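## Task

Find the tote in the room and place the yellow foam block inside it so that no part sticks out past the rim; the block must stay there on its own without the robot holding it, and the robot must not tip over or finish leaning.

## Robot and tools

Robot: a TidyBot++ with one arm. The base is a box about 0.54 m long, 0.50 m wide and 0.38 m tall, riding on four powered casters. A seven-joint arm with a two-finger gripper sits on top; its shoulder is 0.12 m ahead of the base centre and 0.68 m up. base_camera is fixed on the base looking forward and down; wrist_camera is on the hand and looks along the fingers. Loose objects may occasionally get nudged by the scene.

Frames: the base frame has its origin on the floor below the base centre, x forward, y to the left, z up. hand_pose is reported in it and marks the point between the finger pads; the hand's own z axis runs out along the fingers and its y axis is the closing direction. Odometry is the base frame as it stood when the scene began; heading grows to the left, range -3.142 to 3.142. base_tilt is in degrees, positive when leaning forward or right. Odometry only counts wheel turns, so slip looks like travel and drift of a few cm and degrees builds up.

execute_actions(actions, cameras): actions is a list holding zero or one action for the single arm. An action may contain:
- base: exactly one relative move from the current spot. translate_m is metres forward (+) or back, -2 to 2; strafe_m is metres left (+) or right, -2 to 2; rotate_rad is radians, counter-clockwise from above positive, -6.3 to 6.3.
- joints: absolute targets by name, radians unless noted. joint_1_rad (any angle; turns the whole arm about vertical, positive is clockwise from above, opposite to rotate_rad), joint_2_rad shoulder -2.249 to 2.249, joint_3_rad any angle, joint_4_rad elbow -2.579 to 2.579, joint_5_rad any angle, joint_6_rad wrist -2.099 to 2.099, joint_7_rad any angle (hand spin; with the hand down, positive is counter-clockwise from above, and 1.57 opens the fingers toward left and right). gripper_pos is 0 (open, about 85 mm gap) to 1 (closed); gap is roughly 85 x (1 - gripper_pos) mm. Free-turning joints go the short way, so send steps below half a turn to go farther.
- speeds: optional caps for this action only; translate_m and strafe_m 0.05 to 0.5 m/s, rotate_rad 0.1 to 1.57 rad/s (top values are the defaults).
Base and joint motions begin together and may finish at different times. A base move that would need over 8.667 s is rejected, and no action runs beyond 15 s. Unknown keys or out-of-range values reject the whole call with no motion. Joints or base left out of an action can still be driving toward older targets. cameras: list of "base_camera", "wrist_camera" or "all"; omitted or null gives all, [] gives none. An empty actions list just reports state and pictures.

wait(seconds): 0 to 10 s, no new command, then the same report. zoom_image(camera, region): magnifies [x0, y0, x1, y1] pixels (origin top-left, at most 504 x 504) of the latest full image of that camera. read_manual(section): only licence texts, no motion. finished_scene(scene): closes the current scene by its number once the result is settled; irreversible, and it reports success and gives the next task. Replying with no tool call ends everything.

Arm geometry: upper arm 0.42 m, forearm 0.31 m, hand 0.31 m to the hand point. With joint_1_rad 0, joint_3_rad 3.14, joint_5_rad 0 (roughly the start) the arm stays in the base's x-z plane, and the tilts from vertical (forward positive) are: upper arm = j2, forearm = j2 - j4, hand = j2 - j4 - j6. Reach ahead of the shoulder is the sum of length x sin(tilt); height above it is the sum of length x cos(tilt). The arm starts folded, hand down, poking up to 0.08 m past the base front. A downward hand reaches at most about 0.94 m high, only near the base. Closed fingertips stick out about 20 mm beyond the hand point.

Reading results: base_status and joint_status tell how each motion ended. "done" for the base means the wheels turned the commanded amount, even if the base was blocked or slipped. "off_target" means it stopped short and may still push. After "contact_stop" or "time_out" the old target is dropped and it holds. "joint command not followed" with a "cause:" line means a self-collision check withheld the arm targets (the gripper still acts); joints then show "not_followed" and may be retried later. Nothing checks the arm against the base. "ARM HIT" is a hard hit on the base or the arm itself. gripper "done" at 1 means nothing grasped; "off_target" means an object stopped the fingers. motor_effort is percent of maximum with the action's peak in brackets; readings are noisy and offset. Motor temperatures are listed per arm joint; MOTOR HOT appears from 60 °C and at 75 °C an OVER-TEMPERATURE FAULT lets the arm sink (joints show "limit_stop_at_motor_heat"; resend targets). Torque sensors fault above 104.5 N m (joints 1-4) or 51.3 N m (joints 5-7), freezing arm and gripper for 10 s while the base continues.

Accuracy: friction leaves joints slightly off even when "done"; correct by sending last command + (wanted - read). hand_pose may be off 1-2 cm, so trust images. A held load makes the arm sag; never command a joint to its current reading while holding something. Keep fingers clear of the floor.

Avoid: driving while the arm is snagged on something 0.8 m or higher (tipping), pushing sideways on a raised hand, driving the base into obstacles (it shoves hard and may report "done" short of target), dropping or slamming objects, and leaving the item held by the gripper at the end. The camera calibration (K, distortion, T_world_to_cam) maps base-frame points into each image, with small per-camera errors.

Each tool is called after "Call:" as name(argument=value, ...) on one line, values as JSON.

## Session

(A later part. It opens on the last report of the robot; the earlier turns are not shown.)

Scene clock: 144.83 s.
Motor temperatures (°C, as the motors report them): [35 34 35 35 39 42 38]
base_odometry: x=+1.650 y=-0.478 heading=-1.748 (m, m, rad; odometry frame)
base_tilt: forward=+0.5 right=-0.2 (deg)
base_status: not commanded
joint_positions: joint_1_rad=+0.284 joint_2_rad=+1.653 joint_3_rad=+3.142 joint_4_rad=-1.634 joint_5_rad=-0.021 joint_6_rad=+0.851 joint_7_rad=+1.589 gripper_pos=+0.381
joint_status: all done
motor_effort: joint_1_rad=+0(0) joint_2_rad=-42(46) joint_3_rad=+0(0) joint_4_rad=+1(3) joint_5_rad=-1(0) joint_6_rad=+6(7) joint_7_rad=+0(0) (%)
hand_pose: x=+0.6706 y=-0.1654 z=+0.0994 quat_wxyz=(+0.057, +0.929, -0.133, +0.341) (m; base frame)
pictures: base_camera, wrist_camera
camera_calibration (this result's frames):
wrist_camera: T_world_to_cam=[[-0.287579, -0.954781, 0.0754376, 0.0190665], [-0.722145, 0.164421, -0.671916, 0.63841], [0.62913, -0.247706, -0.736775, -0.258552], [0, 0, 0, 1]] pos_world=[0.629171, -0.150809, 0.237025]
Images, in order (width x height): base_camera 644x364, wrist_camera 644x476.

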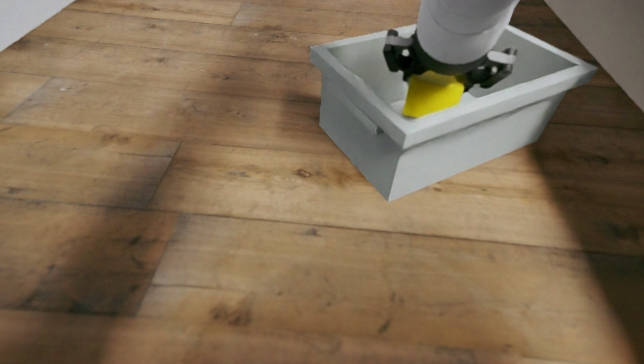

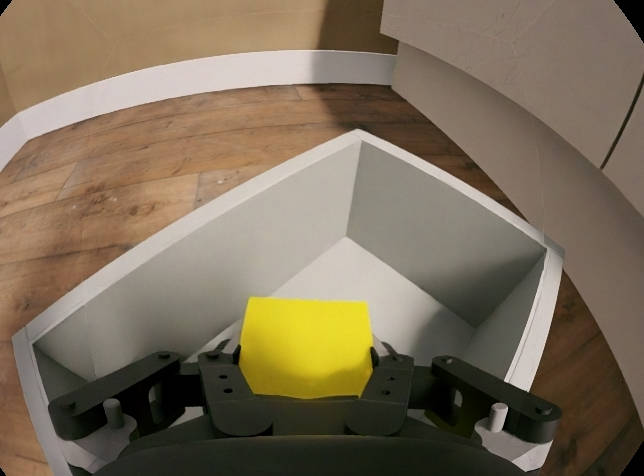

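Call:
execute_actions(actions=[{"joints":{"gripper_pos":0.0}}], cameras=[])

Call:
execute_actions(actions=[{"joints":{"joint_2_rad":1.2,"joint_4_rad":-1.95,"joint_6_rad":0.7}}])

Scene clock: 147.50 s.
Motor temperatures (°C, as the motors report them): [35 34 35 35 39 42 38]
base_odometry: x=+1.650 y=-0.478 heading=-1.748 (m, m, rad; odometry frame)
base_tilt: forward=+0.5 right=-0.2 (deg)
base_status: not commanded
joint_positions: joint_1_rad=+0.284 joint_2_rad=+1.653 joint_3_rad=+3.142 joint_4_rad=-1.634 joint_5_rad=-0.021 joint_6_rad=+0.851 joint_7_rad=+1.589 gripper_pos=+0.000
joint_status: all done
motor_effort: joint_1_rad=+0(0) joint_2_rad=-42(43) joint_3_rad=+0(0) joint_4_rad=+1(1) joint_5_rad=+0(0) joint_6_rad=+5(6) joint_7_rad=+0(0) (%)
hand_pose: x=+0.6708 y=-0.1654 z=+0.0996 quat_wxyz=(+0.057, +0.929, -0.133, +0.341) (m; base frame)
pictures: none
No camera images: the call's "cameras" was empty. Leave "cameras" out to get every camera's image.

Scene clock: 149.20 s.
Motor temperatures (°C, as the motors report them): [35 34 35 35 39 42 38]
base_odometry: x=+1.650 y=-0.478 heading=-1.748 (m, m, rad; odometry frame)
base_tilt: forward=+0.5 right=-0.2 (deg)
base_status: not commanded
joint_positions: joint_1_rad=+0.284 joint_2_rad=+1.217 joint_3_rad=+3.142 joint_4_rad=-1.938 joint_5_rad=-0.021 joint_6_rad=+0.727 joint_7_rad=+1.589 gripper_pos=+0.000
joint_status: all done
motor_effort: joint_1_rad=+0(0) joint_2_rad=-42(47) joint_3_rad=+0(0) joint_4_rad=+3(4) joint_5_rad=-1(0) joint_6_rad=+6(7) joint_7_rad=+0(0) (%)
hand_pose: x=+0.6884 y=-0.1700 z=+0.2780 quat_wxyz=(+0.057, +0.927, -0.134, +0.345) (m; base frame)
pictures: base_camera, wrist_camera
camera_calibration (this result's frames):
wrist_camera: T_world_to_cam=[[-0.288743, -0.954636, 0.0727927, 0.00781674], [-0.716427, 0.165004, -0.677869, 0.76978], [0.635106, -0.24788, -0.73157, -0.144896], [0, 0, 0, 1]] pos_world=[0.645773, -0.155472, 0.415239]
Images, in order (width x height): base_camera 644x364, wrist_camera 644x476.

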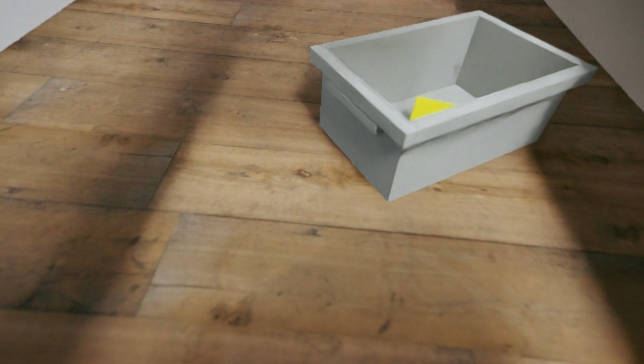

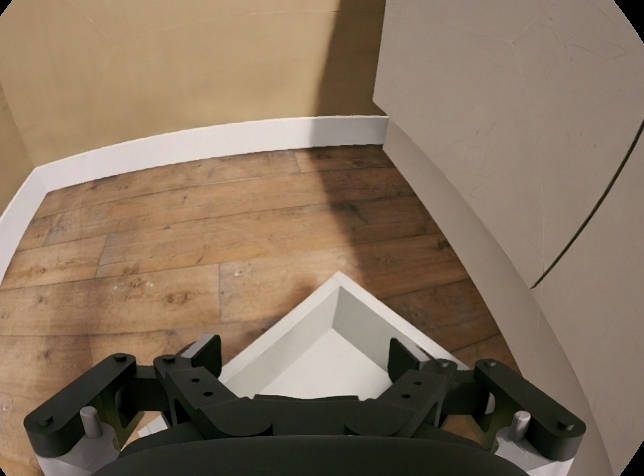

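The block is inside the tote.

Call:
finished_scene(scene=1)

The scene is finished: the task was done.


## Next scene

Find the tote in the room and place the yellow sponge inside it so that no part sticks out past the rim; the sponge must stay there on its own without the robot holding it, and the robot must not tip over or finish leaning.

Call:
execute_actions(actions=[{"joints":{"joint_1_rad":0.0,"joint_2_rad":-0.3,"joint_3_rad":3.14,"joint_4_rad":-1.3,"joint_5_rad":0,"joint_6_rad":-0.9,"joint_7_rad":1.57,"gripper_pos":0}}])

Scene clock: 2.77 s.
Motor temperatures (°C, as the motors report them): [35 33 35 35 39 42 38]
base_odometry: x=+0.000 y=+0.000 heading=+0.000 (m, m, rad; odometry frame)
base_tilt: forward=+0.5 right=-0.2 (deg)
base_status: not commanded
joint_positions: joint_1_rad=-0.003 joint_2_rad=-0.327 joint_3_rad=+3.150 joint_4_rad=-1.310 joint_5_rad=-0.033 joint_6_rad=-0.870 joint_7_rad=+1.570 gripper_pos=+0.000
joint_status: all done
motor_effort: joint_1_rad=+0(0) joint_2_rad=-8(9) joint_3_rad=+1(2) joint_4_rad=+17(19) joint_5_rad=+0(1) joint_6_rad=+8(8) joint_7_rad=+0(0) (%)
hand_pose: x=+0.5448 y=+0.0057 z=+1.1679 quat_wxyz=(-0.017, +0.799, -0.004, +0.600) (m; base frame)
pictures: base_camera, wrist_camera
camera_calibration (this result's frames):
wrist_camera: T_world_to_cam=[[-0.0214986, -0.999625, 0.0169405, -0.0107862], [-0.246591, -0.0111191, -0.969056, 1.32629], [0.968881, -0.0250107, -0.24626, -0.108973], [0, 0, 0, 1]] pos_world=[0.432402, 0.00123954, 1.2586]
Images, in order (width x height): base_camera 644x364, wrist_camera 644x476.

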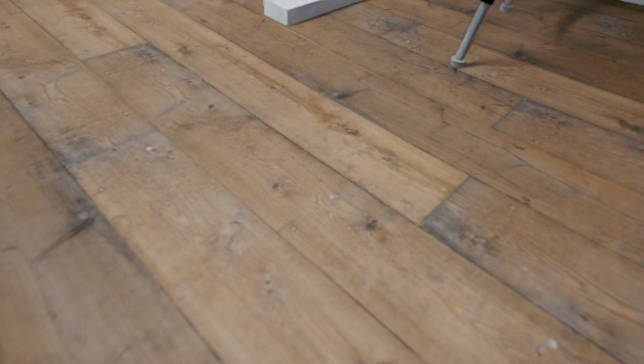

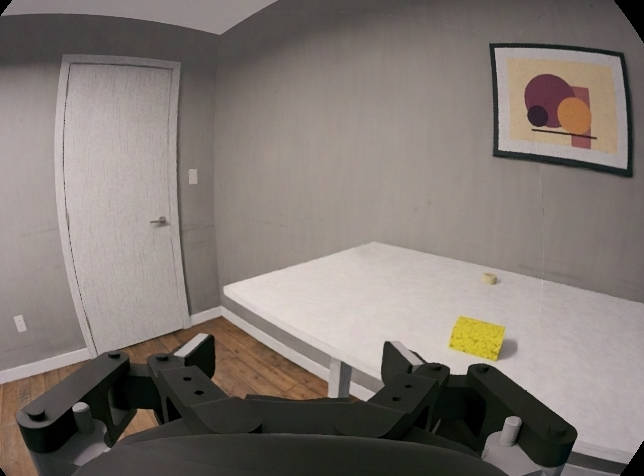

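Call:
execute_actions(actions=[{"base":{"rotate_rad":-0.6}}])

Scene clock: 6.67 s.
Motor temperatures (°C, as the motors report them): [35 33 35 35 39 42 38]
base_odometry: x=+0.000 y=+0.000 heading=-0.600 (m, m, rad; odometry frame)
base_tilt: forward=+0.5 right=-0.2 (deg)
base_status: done
joint_positions: joint_1_rad=-0.002 joint_2_rad=-0.323 joint_3_rad=+3.146 joint_4_rad=-1.310 joint_5_rad=-0.030 joint_6_rad=-0.870 joint_7_rad=+1.570 gripper_pos=+0.000
joint_status: not commanded
motor_effort: joint_1_rad=+0(1) joint_2_rad=-8(9) joint_3_rad=+1(3) joint_4_rad=+17(18) joint_5_rad=-1(1) joint_6_rad=+8(8) joint_7_rad=+0(0) (%)
hand_pose: x=+0.5465 y=+0.0067 z=+1.1662 quat_wxyz=(-0.015, +0.801, -0.003, +0.599) (m; base frame)
pictures: base_camera, wrist_camera
camera_calibration (this result's frames):
wrist_camera: T_world_to_cam=[[-0.0205681, -0.99956, 0.0213591, -0.0153707], [-0.25044, -0.0155316, -0.968008, 1.32598], [0.967914, -0.0252592, -0.25001, -0.106129], [0, 0, 0, 1]] pos_world=[0.434487, 0.00254994, 1.25736]
Images, in order (width x height): base_camera 644x364, wrist_camera 644x476.

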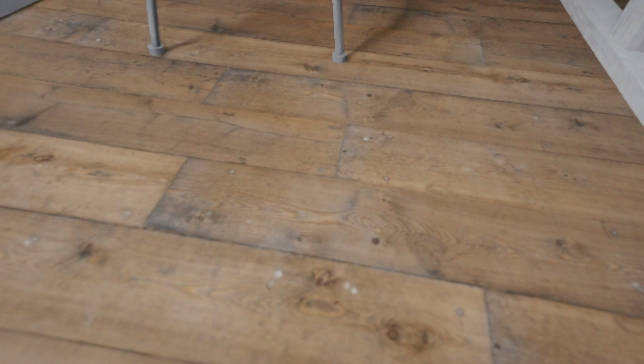

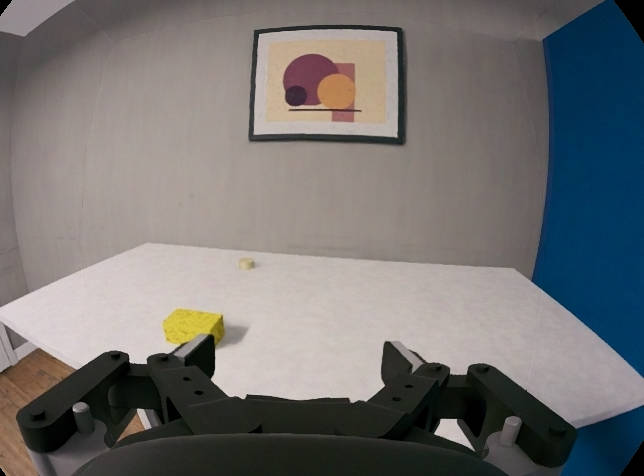

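Call:
zoom_image(camera="wrist_camera", region=[120, 270, 280, 390])

Region (120, 270, 280, 390) of wrist_camera's 644x476 image, scaled by 3.150; it fills the top 378 rows of this view, and the rest is white.

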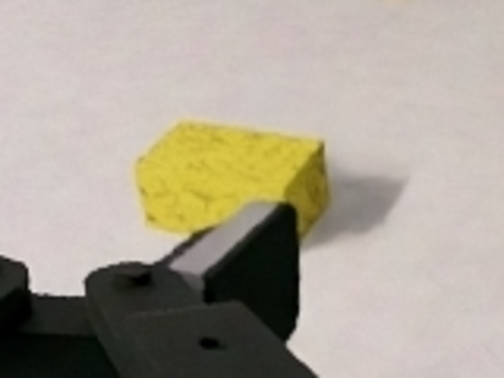

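Call:
execute_actions(actions=[{"joints":{"joint_1_rad":-0.29,"joint_2_rad":0.0,"joint_4_rad":-1.1,"joint_6_rad":-1.3}}], cameras=["wrist_camera"])

Scene clock: 25.17 s.
Motor temperatures (°C, as the motors report them): [35 33 35 35 39 42 38]
base_odometry: x=+0.000 y=+0.000 heading=-0.600 (m, m, rad; odometry frame)
base_tilt: forward=+0.5 right=-0.2 (deg)
base_status: not commanded
joint_positions: joint_1_rad=-0.281 joint_2_rad=-0.001 joint_3_rad=+3.145 joint_4_rad=-1.115 joint_5_rad=-0.030 joint_6_rad=-1.273 joint_7_rad=+1.570 gripper_pos=+0.000
joint_status: all done
motor_effort: joint_1_rad=+0(1) joint_2_rad=-20(24) joint_3_rad=+1(0) joint_4_rad=+17(18) joint_5_rad=+0(0) joint_6_rad=+6(8) joint_7_rad=+0(0) (%)
hand_pose: x=+0.5922 y=+0.1454 z=+1.0146 quat_wxyz=(-0.066, +0.920, +0.129, +0.363) (m; base frame)
pictures: wrist_camera
camera_calibration (this result's frames):
wrist_camera: T_world_to_cam=[[0.280827, -0.95923, 0.0318471, -0.0675849], [-0.670071, -0.219712, -0.709035, 1.20827], [0.687125, 0.177776, -0.704453, 0.413105], [0, 0, 0, 1]] pos_world=[0.544751, 0.127202, 1.14987]
Images, in order (width x height): wrist_camera 644x476.

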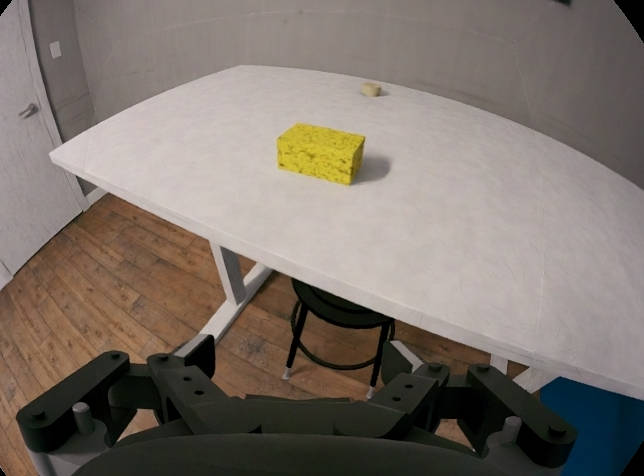

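Call:
execute_actions(actions=[{"joints":{"joint_1_rad":0.0,"joint_2_rad":0.3,"joint_4_rad":-0.7,"joint_5_rad":-0.92,"joint_6_rad":-1.744,"joint_7_rad":0.0}}], cameras=["wrist_camera"])

Scene clock: 49.33 s.
Motor temperatures (°C, as the motors report them): [35 33 35 35 39 42 38]
base_odometry: x=+0.000 y=+0.000 heading=-0.600 (m, m, rad; odometry frame)
base_tilt: forward=+0.5 right=-0.2 (deg)
base_status: not commanded
joint_positions: joint_1_rad=-0.011 joint_2_rad=+0.278 joint_3_rad=+3.145 joint_4_rad=-0.714 joint_5_rad=-0.894 joint_6_rad=-1.715 joint_7_rad=+0.009 gripper_pos=+0.000
joint_status: all done
motor_effort: joint_1_rad=+0(1) joint_2_rad=-27(29) joint_3_rad=-1(1) joint_4_rad=+14(17) joint_5_rad=-5(5) joint_6_rad=+4(6) joint_7_rad=+0(0) (%)
hand_pose: x=+0.5638 y=+0.2450 z=+1.0725 quat_wxyz=(-0.423, +0.735, -0.508, -0.148) (m; base frame)
pictures: wrist_camera
camera_calibration (this result's frames):
wrist_camera: T_world_to_cam=[[-0.864805, -0.183528, -0.467364, 1.0254], [-0.465446, 0.642164, 0.609086, -0.488001], [0.18834, 0.744274, -0.640769, 0.529705], [0, 0, 0, 1]] pos_world=[0.559869, 0.10732, 1.11589]
Images, in order (width x height): wrist_camera 644x476.

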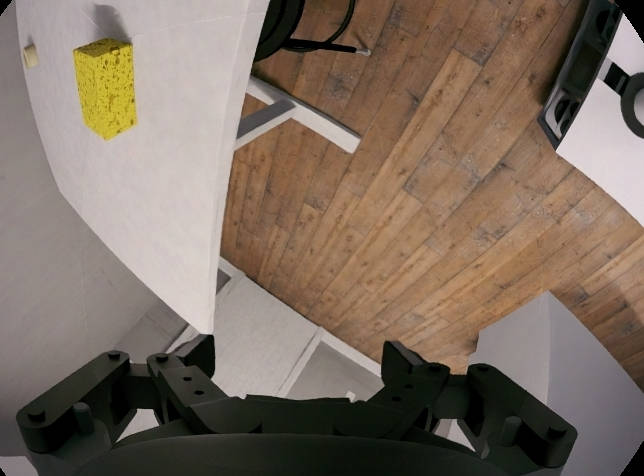

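Call:
execute_actions(actions=[{"joints":{"joint_7_rad":2.94},"base":{"translate_m":0.36}}])

Scene clock: 58.40 s.
Motor temperatures (°C, as the motors report them): [35 33 35 35 39 42 38]
base_odometry: x=+0.297 y=-0.204 heading=-0.600 (m, m, rad; odometry frame)
base_tilt: forward=+0.5 right=-0.2 (deg)
base_status: done
joint_positions: joint_1_rad=-0.011 joint_2_rad=+0.295 joint_3_rad=+3.145 joint_4_rad=-0.712 joint_5_rad=-0.894 joint_6_rad=-1.717 joint_7_rad=+2.940 gripper_pos=+0.000
joint_status: all done
motor_effort: joint_1_rad=+0(1) joint_2_rad=-29(32) joint_3_rad=-1(1) joint_4_rad=+14(14) joint_5_rad=-5(5) joint_6_rad=+4(4) joint_7_rad=+0(0) (%)
hand_pose: x=+0.5701 y=+0.2450 z=+1.0649 quat_wxyz=(-0.197, +0.586, +0.677, +0.400) (m; base frame)
pictures: base_camera, wrist_camera
camera_calibration (this result's frames):
wrist_camera: T_world_to_cam=[[0.930813, -0.0192794, 0.364987, -0.923006], [0.278436, -0.6095, -0.742282, 0.841156], [0.23677, 0.792551, -0.561963, 0.400377], [0, 0, 0, 1]] pos_world=[0.53014, 0.17757, 1.18626]
Images, in order (width x height): base_camera 644x364, wrist_camera 644x476.

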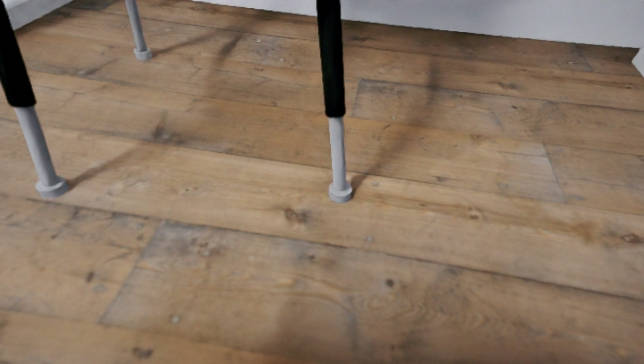

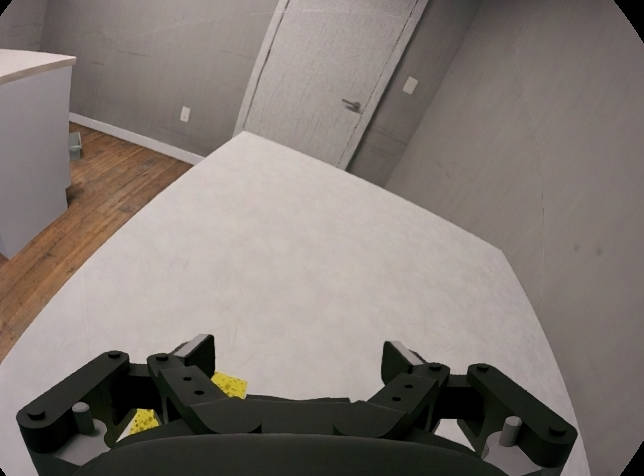

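Call:
execute_actions(actions=[{"joints":{"joint_4_rad":-0.9},"base":{"translate_m":-0.03}}], cameras=["wrist_camera"])

Scene clock: 65.67 s.
Motor temperatures (°C, as the motors report them): [35 34 35 35 39 42 38]
base_odometry: x=+0.272 y=-0.186 heading=-0.600 (m, m, rad; odometry frame)
base_tilt: forward=+0.5 right=-0.2 (deg)
base_status: done
joint_positions: joint_1_rad=-0.010 joint_2_rad=+0.295 joint_3_rad=+3.145 joint_4_rad=-0.891 joint_5_rad=-0.894 joint_6_rad=-1.717 joint_7_rad=+2.940 gripper_pos=+0.000
joint_status: all done
motor_effort: joint_1_rad=+0(1) joint_2_rad=-29(34) joint_3_rad=-1(1) joint_4_rad=+14(16) joint_5_rad=-5(6) joint_6_rad=+3(4) joint_7_rad=+0(0) (%)
hand_pose: x=+0.5612 y=+0.2448 z=+1.0068 quat_wxyz=(-0.256, +0.619, +0.657, +0.346) (m; base frame)
pictures: wrist_camera
camera_calibration (this result's frames):
wrist_camera: T_world_to_cam=[[0.980726, -0.0191675, 0.194447, -0.749871], [0.142531, -0.610533, -0.77906, 0.913958], [0.133649, 0.791759, -0.596033, 0.46238], [0, 0, 0, 1]] pos_world=[0.543354, 0.177534, 1.13343]
Images, in order (width x height): wrist_camera 644x476.

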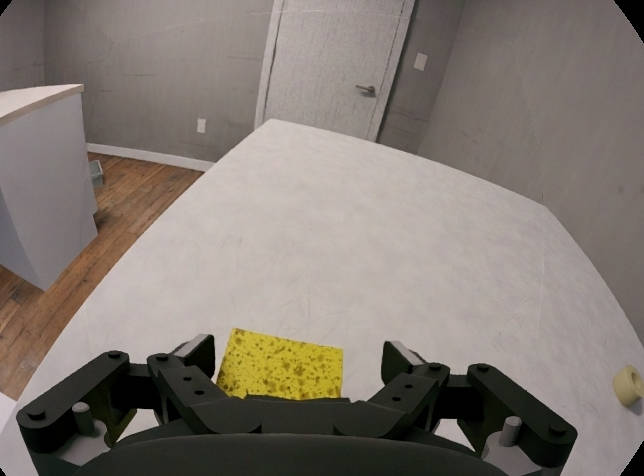

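Call:
execute_actions(actions=[{"joints":{"joint_4_rad":-1.03}}], cameras=["wrist_camera"])

Scene clock: 69.83 s.
Motor temperatures (°C, as the motors report them): [35 34 35 35 39 42 38]
base_odometry: x=+0.272 y=-0.186 heading=-0.600 (m, m, rad; odometry frame)
base_tilt: forward=+0.5 right=-0.2 (deg)
base_status: not commanded
joint_positions: joint_1_rad=-0.005 joint_2_rad=+0.292 joint_3_rad=+3.145 joint_4_rad=-1.006 joint_5_rad=-0.906 joint_6_rad=-1.717 joint_7_rad=+2.940 gripper_pos=+0.000
joint_status: all done
motor_effort: joint_1_rad=-1(3) joint_2_rad=-25(30) joint_3_rad=-1(2) joint_4_rad=+11(15) joint_5_rad=-3(6) joint_6_rad=-1(3) joint_7_rad=-1(0) (%)
hand_pose: x=+0.5499 y=+0.2446 z=+0.9745 quat_wxyz=(-0.295, +0.637, +0.639, +0.314) (m; base frame)
pictures: wrist_camera
camera_calibration (this result's frames):
wrist_camera: T_world_to_cam=[[0.996266, -0.0221881, 0.0834359, -0.632098], [0.0532941, -0.602262, -0.796518, 0.954358], [0.0679234, 0.79799, -0.59883, 0.482068], [0, 0, 0, 1]] pos_world=[0.546132, 0.176063, 1.10158]
Images, in order (width x height): wrist_camera 644x476.

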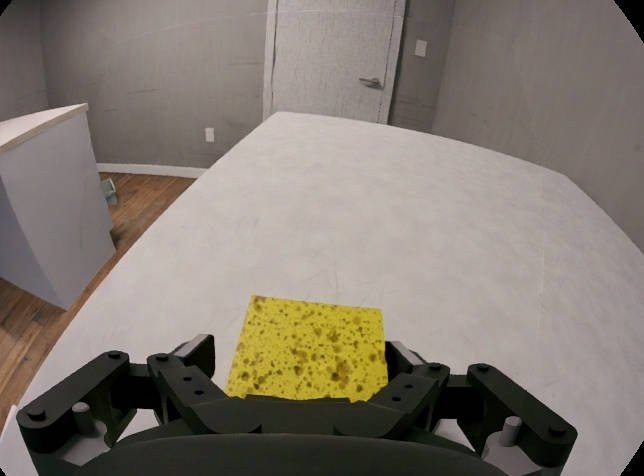

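Call:
execute_actions(actions=[{"joints":{"gripper_pos":1.0}}], cameras=["wrist_camera"])

Call:
execute_actions(actions=[{"joints":{"joint_4_rad":-0.6}}], cameras=["wrist_camera"])

Scene clock: 73.00 s.
Motor temperatures (°C, as the motors report them): [35 34 35 35 39 42 38]
base_odometry: x=+0.272 y=-0.186 heading=-0.600 (m, m, rad; odometry frame)
base_tilt: forward=+0.5 right=-0.2 (deg)
base_status: not commanded
joint_positions: joint_1_rad=+0.000 joint_2_rad=+0.282 joint_3_rad=+3.145 joint_4_rad=-1.005 joint_5_rad=-0.916 joint_6_rad=-1.717 joint_7_rad=+2.940 gripper_pos=+0.375
joint_status: gripper_pos off_target (ended at +0.375, target +1.000)
motor_effort: joint_1_rad=-1(3) joint_2_rad=-23(25) joint_3_rad=-1(2) joint_4_rad=+10(11) joint_5_rad=-2(3) joint_6_rad=-1(3) joint_7_rad=+0(0) (%)
hand_pose: x=+0.5473 y=+0.2445 z=+0.9813 quat_wxyz=(-0.295, +0.634, +0.638, +0.321) (m; base frame)
pictures: wrist_camera
camera_calibration (this result's frames):
wrist_camera: T_world_to_cam=[[0.995276, -0.0248126, 0.0938625, -0.639192], [0.060768, -0.594782, -0.801587, 0.958932], [0.0757172, 0.803504, -0.590464, 0.472608], [0, 0, 0, 1]] pos_world=[0.542116, 0.174753, 1.10772]
Images, in order (width x height): wrist_camera 644x476.

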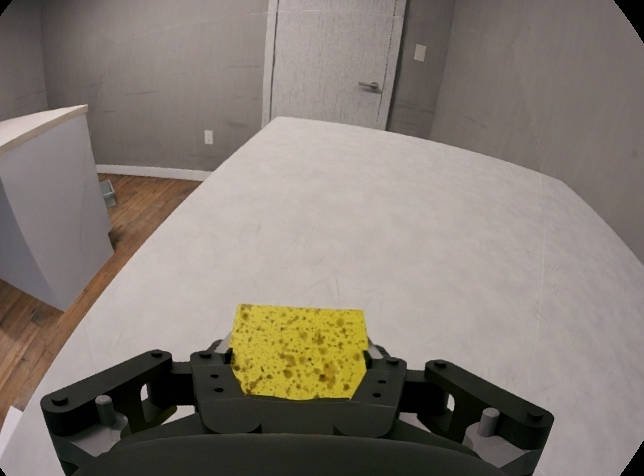

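Scene clock: 74.60 s.
Motor temperatures (°C, as the motors report them): [35 34 35 35 39 42 38]
base_odometry: x=+0.272 y=-0.186 heading=-0.600 (m, m, rad; odometry frame)
base_tilt: forward=+0.5 right=-0.2 (deg)
base_status: not commanded
joint_positions: joint_1_rad=+0.000 joint_2_rad=+0.294 joint_3_rad=+3.145 joint_4_rad=-0.612 joint_5_rad=-0.916 joint_6_rad=-1.718 joint_7_rad=+2.940 gripper_pos=+0.377
joint_status: all done
motor_effort: joint_1_rad=+0(1) joint_2_rad=-28(32) joint_3_rad=-1(1) joint_4_rad=+13(15) joint_5_rad=-4(6) joint_6_rad=+5(5) joint_7_rad=+0(0) (%)
hand_pose: x=+0.5690 y=+0.2446 z=+1.1025 quat_wxyz=(-0.169, +0.562, +0.683, +0.435) (m; base frame)
pictures: wrist_camera
camera_calibration (this result's frames):
wrist_camera: T_world_to_cam=[[0.889525, -0.0238339, 0.456264, -1.0117], [0.353913, -0.595623, -0.721096, 0.799421], [0.288948, 0.80291, -0.521387, 0.345104], [0, 0, 0, 1]] pos_world=[0.517294, 0.174953, 1.218]
Images, in order (width x height): wrist_camera 644x476.

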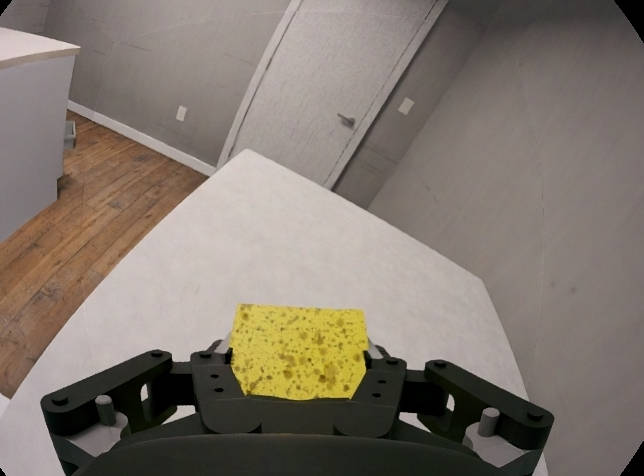

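Call:
execute_actions(actions=[{"base":{"translate_m":-0.45},"joints":{"joint_2_rad":0.0,"joint_6_rad":-1.0}}], cameras=[])

Call:
execute_actions(actions=[{"base":{"rotate_rad":1.37},"joints":{"joint_1_rad":0,"joint_2_rad":-0.3,"joint_4_rad":-1.3,"joint_5_rad":0,"joint_6_rad":-1.0,"joint_7_rad":1.57}}])

Scene clock: 87.30 s.
Motor temperatures (°C, as the motors report them): [35 34 35 35 39 42 38]
base_odometry: x=-0.099 y=+0.068 heading=-0.600 (m, m, rad; odometry frame)
base_tilt: forward=+0.5 right=-0.2 (deg)
base_status: done
joint_positions: joint_1_rad=+0.000 joint_2_rad=-0.001 joint_3_rad=+3.145 joint_4_rad=-0.603 joint_5_rad=-0.916 joint_6_rad=-1.022 joint_7_rad=+2.940 gripper_pos=+0.377
joint_status: all done
motor_effort: joint_1_rad=+0(2) joint_2_rad=-16(35) joint_3_rad=+1(2) joint_4_rad=+12(16) joint_5_rad=-3(6) joint_6_rad=+7(8) joint_7_rad=+0(0) (%)
hand_pose: x=+0.5225 y=+0.2107 z=+1.4039 quat_wxyz=(+0.056, +0.447, +0.482, +0.751) (m; base frame)
pictures: none
No camera images: the call's "cameras" was empty. Leave "cameras" out to get every camera's image.

Scene clock: 89.47 s.
Motor temperatures (°C, as the motors report them): [35 34 35 35 39 42 38]
base_odometry: x=-0.099 y=+0.068 heading=+0.770 (m, m, rad; odometry frame)
base_tilt: forward=+0.5 right=-0.2 (deg)
base_status: done
joint_positions: joint_1_rad=-0.002 joint_2_rad=-0.277 joint_3_rad=+3.137 joint_4_rad=-1.287 joint_5_rad=-0.032 joint_6_rad=-1.022 joint_7_rad=+1.586 gripper_pos=+0.377
joint_status: all done
motor_effort: joint_1_rad=+0(1) joint_2_rad=-9(18) joint_3_rad=+1(4) joint_4_rad=+17(18) joint_5_rad=-1(4) joint_6_rad=+8(8) joint_7_rad=+0(0) (%)
hand_pose: x=+0.5485 y=+0.0135 z=+1.1152 quat_wxyz=(-0.013, +0.850, +0.010, +0.527) (m; base frame)
pictures: base_camera, wrist_camera
camera_calibration (this result's frames):
wrist_camera: T_world_to_cam=[[0.00574681, -0.999094, 0.0421757, -0.0451481], [-0.413814, -0.0407717, -0.909448, 1.30191], [0.910343, -0.0122265, -0.413674, 0.0932429], [0, 0, 0, 1]] pos_world=[0.454127, 0.009114, 1.2245]
Images, in order (width x height): base_camera 644x364, wrist_camera 644x476.

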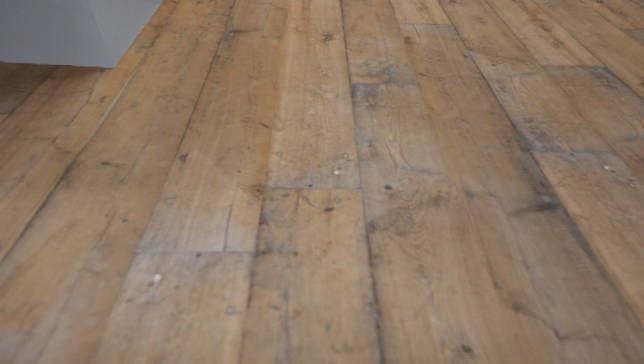

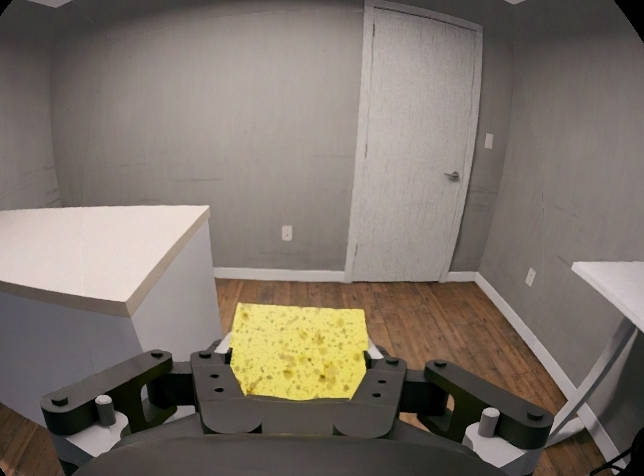

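Call:
execute_actions(actions=[{"base":{"strafe_m":-0.1}}], cameras=[])

Call:
execute_actions(actions=[{"base":{"translate_m":1.55}}], cameras=[])

Call:
execute_actions(actions=[{"base":{"rotate_rad":1.57},"joints":{"joint_6_rad":-1.3}}])

Scene clock: 94.30 s.
Motor temperatures (°C, as the motors report them): [35 34 35 35 39 42 38]
base_odometry: x=-0.030 y=-0.004 heading=+0.771 (m, m, rad; odometry frame)
base_tilt: forward=+0.5 right=-0.2 (deg)
base_status: done
joint_positions: joint_1_rad=-0.002 joint_2_rad=-0.277 joint_3_rad=+3.141 joint_4_rad=-1.287 joint_5_rad=-0.030 joint_6_rad=-1.022 joint_7_rad=+1.586 gripper_pos=+0.377
joint_status: not commanded
motor_effort: joint_1_rad=+0(1) joint_2_rad=-10(11) joint_3_rad=+1(4) joint_4_rad=+18(17) joint_5_rad=-1(1) joint_6_rad=+7(8) joint_7_rad=+0(0) (%)
hand_pose: x=+0.5486 y=+0.0104 z=+1.1153 quat_wxyz=(-0.011, +0.850, +0.008, +0.527) (m; base frame)
pictures: none
No camera images: the call's "cameras" was empty. Leave "cameras" out to get every camera's image.

Scene clock: 98.77 s.
Motor temperatures (°C, as the motors report them): [35 34 35 35 39 42 38]
base_odometry: x=+1.083 y=+1.075 heading=+0.771 (m, m, rad; odometry frame)
base_tilt: forward=+0.5 right=-0.2 (deg)
base_status: done
joint_positions: joint_1_rad=-0.002 joint_2_rad=-0.290 joint_3_rad=+3.141 joint_4_rad=-1.290 joint_5_rad=-0.029 joint_6_rad=-1.022 joint_7_rad=+1.586 gripper_pos=+0.377
joint_status: not commanded
motor_effort: joint_1_rad=+0(0) joint_2_rad=-10(14) joint_3_rad=+1(2) joint_4_rad=+18(19) joint_5_rad=+0(1) joint_6_rad=+8(8) joint_7_rad=+0(0) (%)
hand_pose: x=+0.5435 y=+0.0103 z=+1.1190 quat_wxyz=(-0.011, +0.847, +0.008, +0.531) (m; base frame)
pictures: none
No camera images: the call's "cameras" was empty. Leave "cameras" out to get every camera's image.

Scene clock: 101.07 s.
Motor temperatures (°C, as the motors report them): [35 34 35 35 39 42 38]
base_odometry: x=+1.083 y=+1.075 heading=+2.340 (m, m, rad; odometry frame)
base_tilt: forward=+0.5 right=-0.2 (deg)
base_status: done
joint_positions: joint_1_rad=-0.002 joint_2_rad=-0.290 joint_3_rad=+3.138 joint_4_rad=-1.298 joint_5_rad=-0.028 joint_6_rad=-1.290 joint_7_rad=+1.586 gripper_pos=+0.377
joint_status: all done
motor_effort: joint_1_rad=+0(1) joint_2_rad=-8(11) joint_3_rad=+1(3) joint_4_rad=+17(18) joint_5_rad=+0(1) joint_6_rad=+6(8) joint_7_rad=+0(0) (%)
hand_pose: x=+0.4972 y=+0.0121 z=+1.0457 quat_wxyz=(-0.011, +0.912, +0.012, +0.409) (m; base frame)
pictures: base_camera, wrist_camera
camera_calibration (this result's frames):
wrist_camera: T_world_to_cam=[[0.0205636, -0.998664, 0.0473993, -0.0560856], [-0.638212, -0.0496053, -0.768261, 1.18143], [0.769586, -0.0144526, -0.638379, 0.416224], [0, 0, 0, 1]] pos_world=[0.434834, 0.00860988, 1.17601]
Images, in order (width x height): base_camera 644x364, wrist_camera 644x476.

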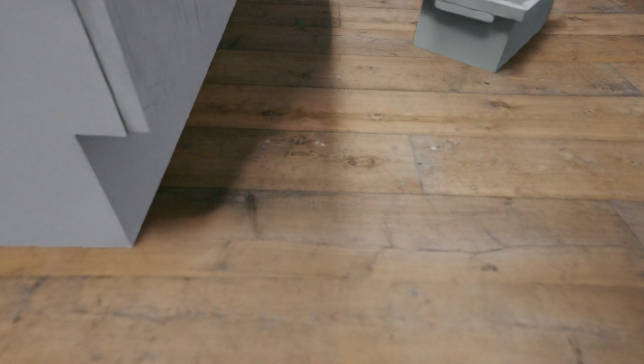

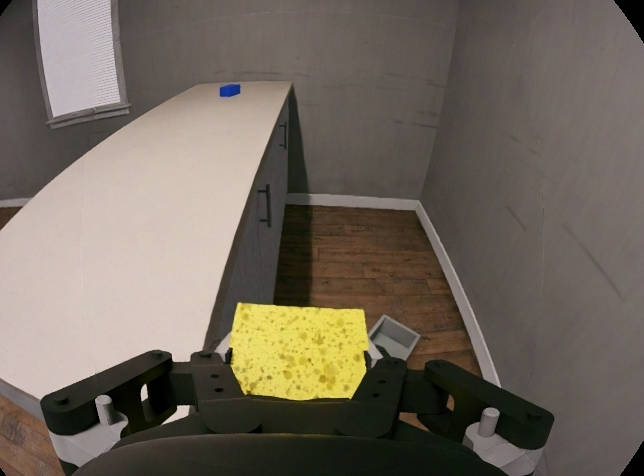

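Call:
execute_actions(actions=[{"base":{"strafe_m":-0.3},"joints":{"joint_2_rad":0.9,"joint_4_rad":-1.6,"joint_6_rad":-0.64}}])

Scene clock: 108.20 s.
Motor temperatures (°C, as the motors report them): [35 34 35 35 39 42 38]
base_odometry: x=+1.298 y=+1.284 heading=+2.341 (m, m, rad; odometry frame)
base_tilt: forward=+0.5 right=-0.1 (deg)
base_status: done
joint_positions: joint_1_rad=+0.001 joint_2_rad=+0.886 joint_3_rad=+3.141 joint_4_rad=-1.586 joint_5_rad=-0.028 joint_6_rad=-0.670 joint_7_rad=+1.586 gripper_pos=+0.377
joint_status: all done
motor_effort: joint_1_rad=+0(2) joint_2_rad=-43(45) joint_3_rad=+0(4) joint_4_rad=+10(16) joint_5_rad=-1(1) joint_6_rad=+1(7) joint_7_rad=+0(0) (%)
hand_pose: x=+0.6401 y=+0.0068 z=+0.3905 quat_wxyz=(-0.009, +1.000, -0.003, +0.000) (m; base frame)
pictures: base_camera, wrist_camera
camera_calibration (this result's frames):
wrist_camera: T_world_to_cam=[[0.0305037, -0.999122, 0.0287337, -0.0323844], [-0.998942, -0.0314625, -0.0335294, 0.712866], [0.034404, -0.0276806, -0.999025, 0.499351], [0, 0, 0, 1]] pos_world=[0.695921, 0.00389498, 0.523696]
Images, in order (width x height): base_camera 644x364, wrist_camera 644x476.

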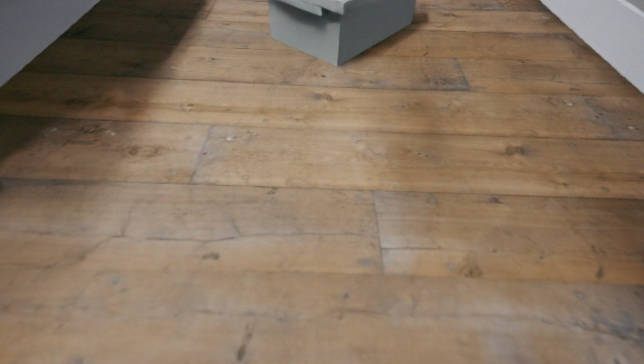

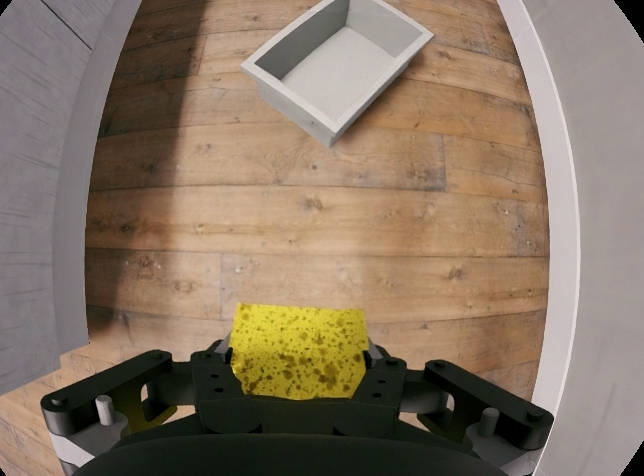

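Call:
execute_actions(actions=[{"base":{"translate_m":0.35},"joints":{"joint_1_rad":0.07,"joint_2_rad":1.39,"joint_4_rad":-1.874,"joint_6_rad":0.86}}])

Scene clock: 113.73 s.
Motor temperatures (°C, as the motors report them): [35 34 35 35 39 42 38]
base_odometry: x=+1.055 y=+1.536 heading=+2.340 (m, m, rad; odometry frame)
base_tilt: forward=+0.5 right=-0.2 (deg)
base_status: done
joint_positions: joint_1_rad=+0.057 joint_2_rad=+1.374 joint_3_rad=+3.141 joint_4_rad=-1.858 joint_5_rad=-0.028 joint_6_rad=+0.834 joint_7_rad=+1.586 gripper_pos=+0.377
joint_status: all done
motor_effort: joint_1_rad=+0(1) joint_2_rad=-42(46) joint_3_rad=+0(1) joint_4_rad=+2(11) joint_5_rad=+0(0) joint_6_rad=+6(7) joint_7_rad=+0(0) (%)
hand_pose: x=+0.7130 y=-0.0387 z=+0.2223 quat_wxyz=(+0.019, +0.931, -0.032, +0.363) (m; base frame)
pictures: base_camera, wrist_camera
camera_calibration (this result's frames):
wrist_camera: T_world_to_cam=[[-0.0774719, -0.994393, 0.0719811, -0.00771052], [-0.71397, 0.00494205, -0.700159, 0.724973], [0.695877, -0.105635, -0.710349, -0.211258], [0, 0, 0, 1]] pos_world=[0.664021, -0.0335664, 0.358084]
Images, in order (width x height): base_camera 644x364, wrist_camera 644x476.

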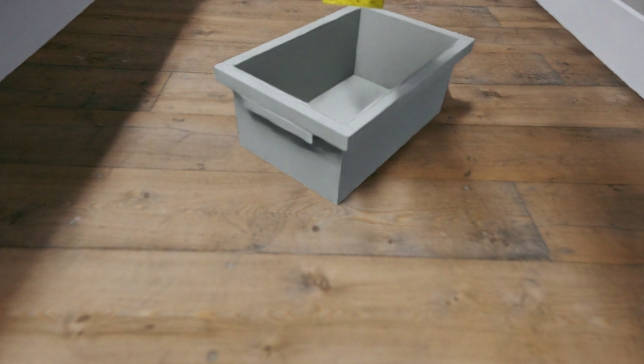

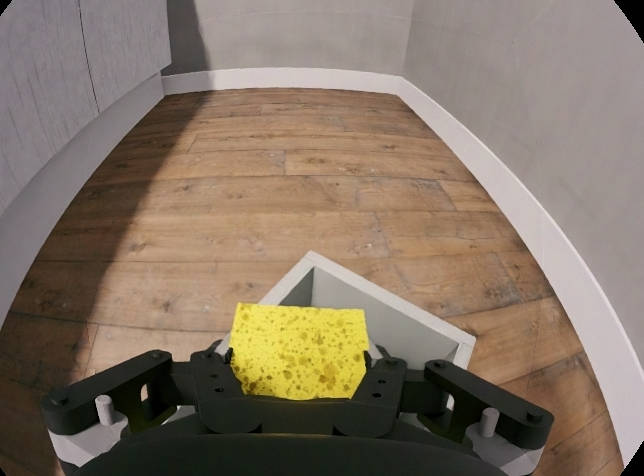

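Call:
execute_actions(actions=[{"joints":{"joint_2_rad":1.66,"joint_4_rad":-1.64,"joint_6_rad":0.88}}])

Scene clock: 118.33 s.
Motor temperatures (°C, as the motors report them): [35 34 35 35 39 42 38]
base_odometry: x=+1.055 y=+1.536 heading=+2.340 (m, m, rad; odometry frame)
base_tilt: forward=+0.5 right=-0.2 (deg)
base_status: not commanded
joint_positions: joint_1_rad=+0.057 joint_2_rad=+1.654 joint_3_rad=+3.141 joint_4_rad=-1.655 joint_5_rad=-0.028 joint_6_rad=+0.849 joint_7_rad=+1.586 gripper_pos=+0.377
joint_status: all done
motor_effort: joint_1_rad=+0(0) joint_2_rad=-41(44) joint_3_rad=+0(0) joint_4_rad=+0(3) joint_5_rad=+1(0) joint_6_rad=+6(6) joint_7_rad=+0(0) (%)
hand_pose: x=+0.6805 y=-0.0370 z=+0.0950 quat_wxyz=(+0.019, +0.942, -0.032, +0.334) (m; base frame)
pictures: base_camera, wrist_camera
camera_calibration (this result's frames):
wrist_camera: T_world_to_cam=[[-0.0729535, -0.99462, 0.0735484, -0.00255579], [-0.75673, 0.00716686, -0.653689, 0.637413], [0.649645, -0.103345, -0.753181, -0.243258], [0, 0, 0, 1]] pos_world=[0.640194, -0.0322499, 0.23364]
Images, in order (width x height): base_camera 644x364, wrist_camera 644x476.

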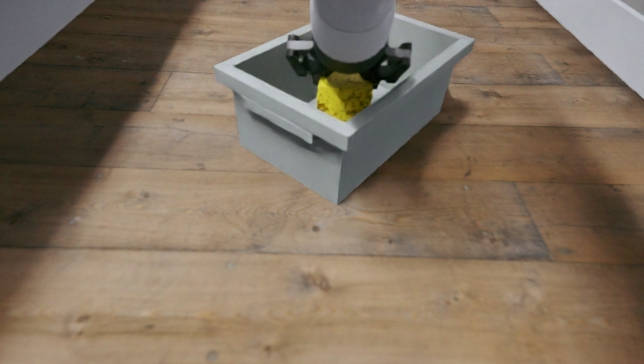

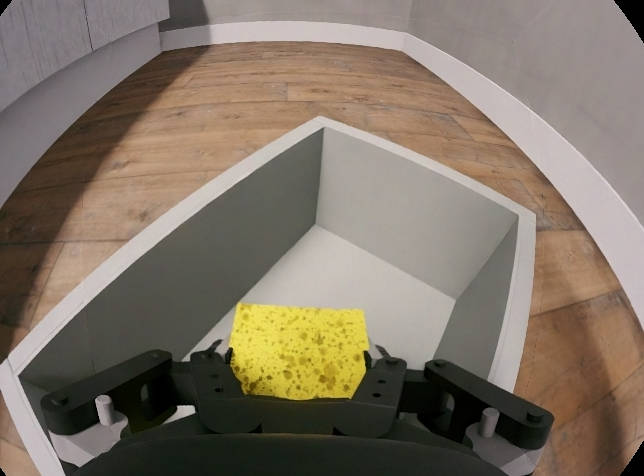

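Call:
execute_actions(actions=[{"joints":{"gripper_pos":0.0}}], cameras=[])

Call:
execute_actions(actions=[{"joints":{"joint_2_rad":1.2,"joint_4_rad":-1.95,"joint_6_rad":0.7}}])

Scene clock: 121.37 s.
Motor temperatures (°C, as the motors report them): [35 34 35 35 39 42 38]
base_odometry: x=+1.055 y=+1.536 heading=+2.340 (m, m, rad; odometry frame)
base_tilt: forward=+0.6 right=-0.2 (deg)
base_status: not commanded
joint_positions: joint_1_rad=+0.057 joint_2_rad=+1.654 joint_3_rad=+3.141 joint_4_rad=-1.654 joint_5_rad=-0.028 joint_6_rad=+0.852 joint_7_rad=+1.586 gripper_pos=+0.000
joint_status: all done
motor_effort: joint_1_rad=+0(2) joint_2_rad=-40(41) joint_3_rad=+0(0) joint_4_rad=+0(0) joint_5_rad=+0(1) joint_6_rad=+5(5) joint_7_rad=+0(0) (%)
hand_pose: x=+0.6819 y=-0.0371 z=+0.0957 quat_wxyz=(+0.019, +0.941, -0.032, +0.335) (m; base frame)
pictures: none
No camera images: the call's "cameras" was empty. Leave "cameras" out to get every camera's image.

Scene clock: 123.07 s.
Motor temperatures (°C, as the motors report them): [35 34 35 35 39 42 38]
base_odometry: x=+1.055 y=+1.536 heading=+2.340 (m, m, rad; odometry frame)
base_tilt: forward=+0.5 right=-0.2 (deg)
base_status: not commanded
joint_positions: joint_1_rad=+0.057 joint_2_rad=+1.215 joint_3_rad=+3.141 joint_4_rad=-1.936 joint_5_rad=-0.028 joint_6_rad=+0.729 joint_7_rad=+1.586 gripper_pos=+0.000
joint_status: all done
motor_effort: joint_1_rad=+0(0) joint_2_rad=-42(45) joint_3_rad=+0(0) joint_4_rad=+2(3) joint_5_rad=+0(1) joint_6_rad=+6(6) joint_7_rad=+0(0) (%)
hand_pose: x=+0.7142 y=-0.0382 z=+0.2800 quat_wxyz=(+0.018, +0.935, -0.032, +0.352) (m; base frame)
pictures: base_camera, wrist_camera
camera_calibration (this result's frames):
wrist_camera: T_world_to_cam=[[-0.0757361, -0.994699, 0.0695506, -0.0118263], [-0.73104, 0.00795474, -0.682288, 0.773631], [0.678118, -0.102518, -0.727768, -0.153388], [0, 0, 0, 1]] pos_world=[0.668675, -0.0336427, 0.417031]
Images, in order (width x height): base_camera 644x364, wrist_camera 644x476.

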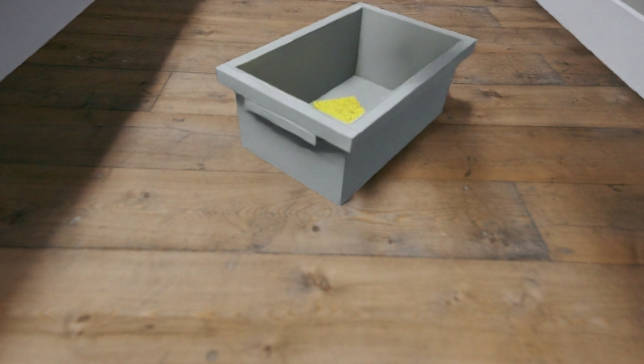

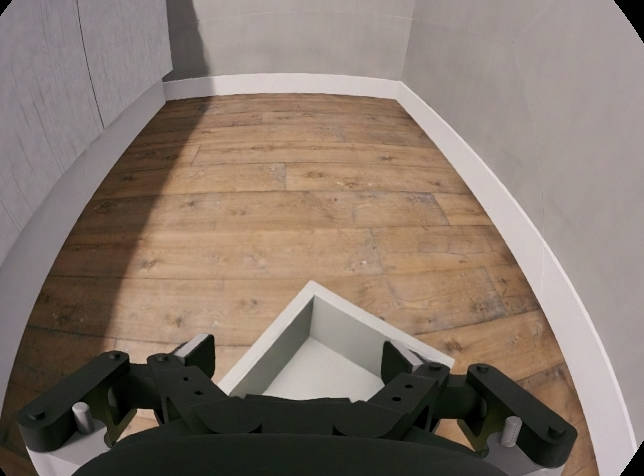

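Call:
finished_scene(scene=2)

The scene is finished: the task was done.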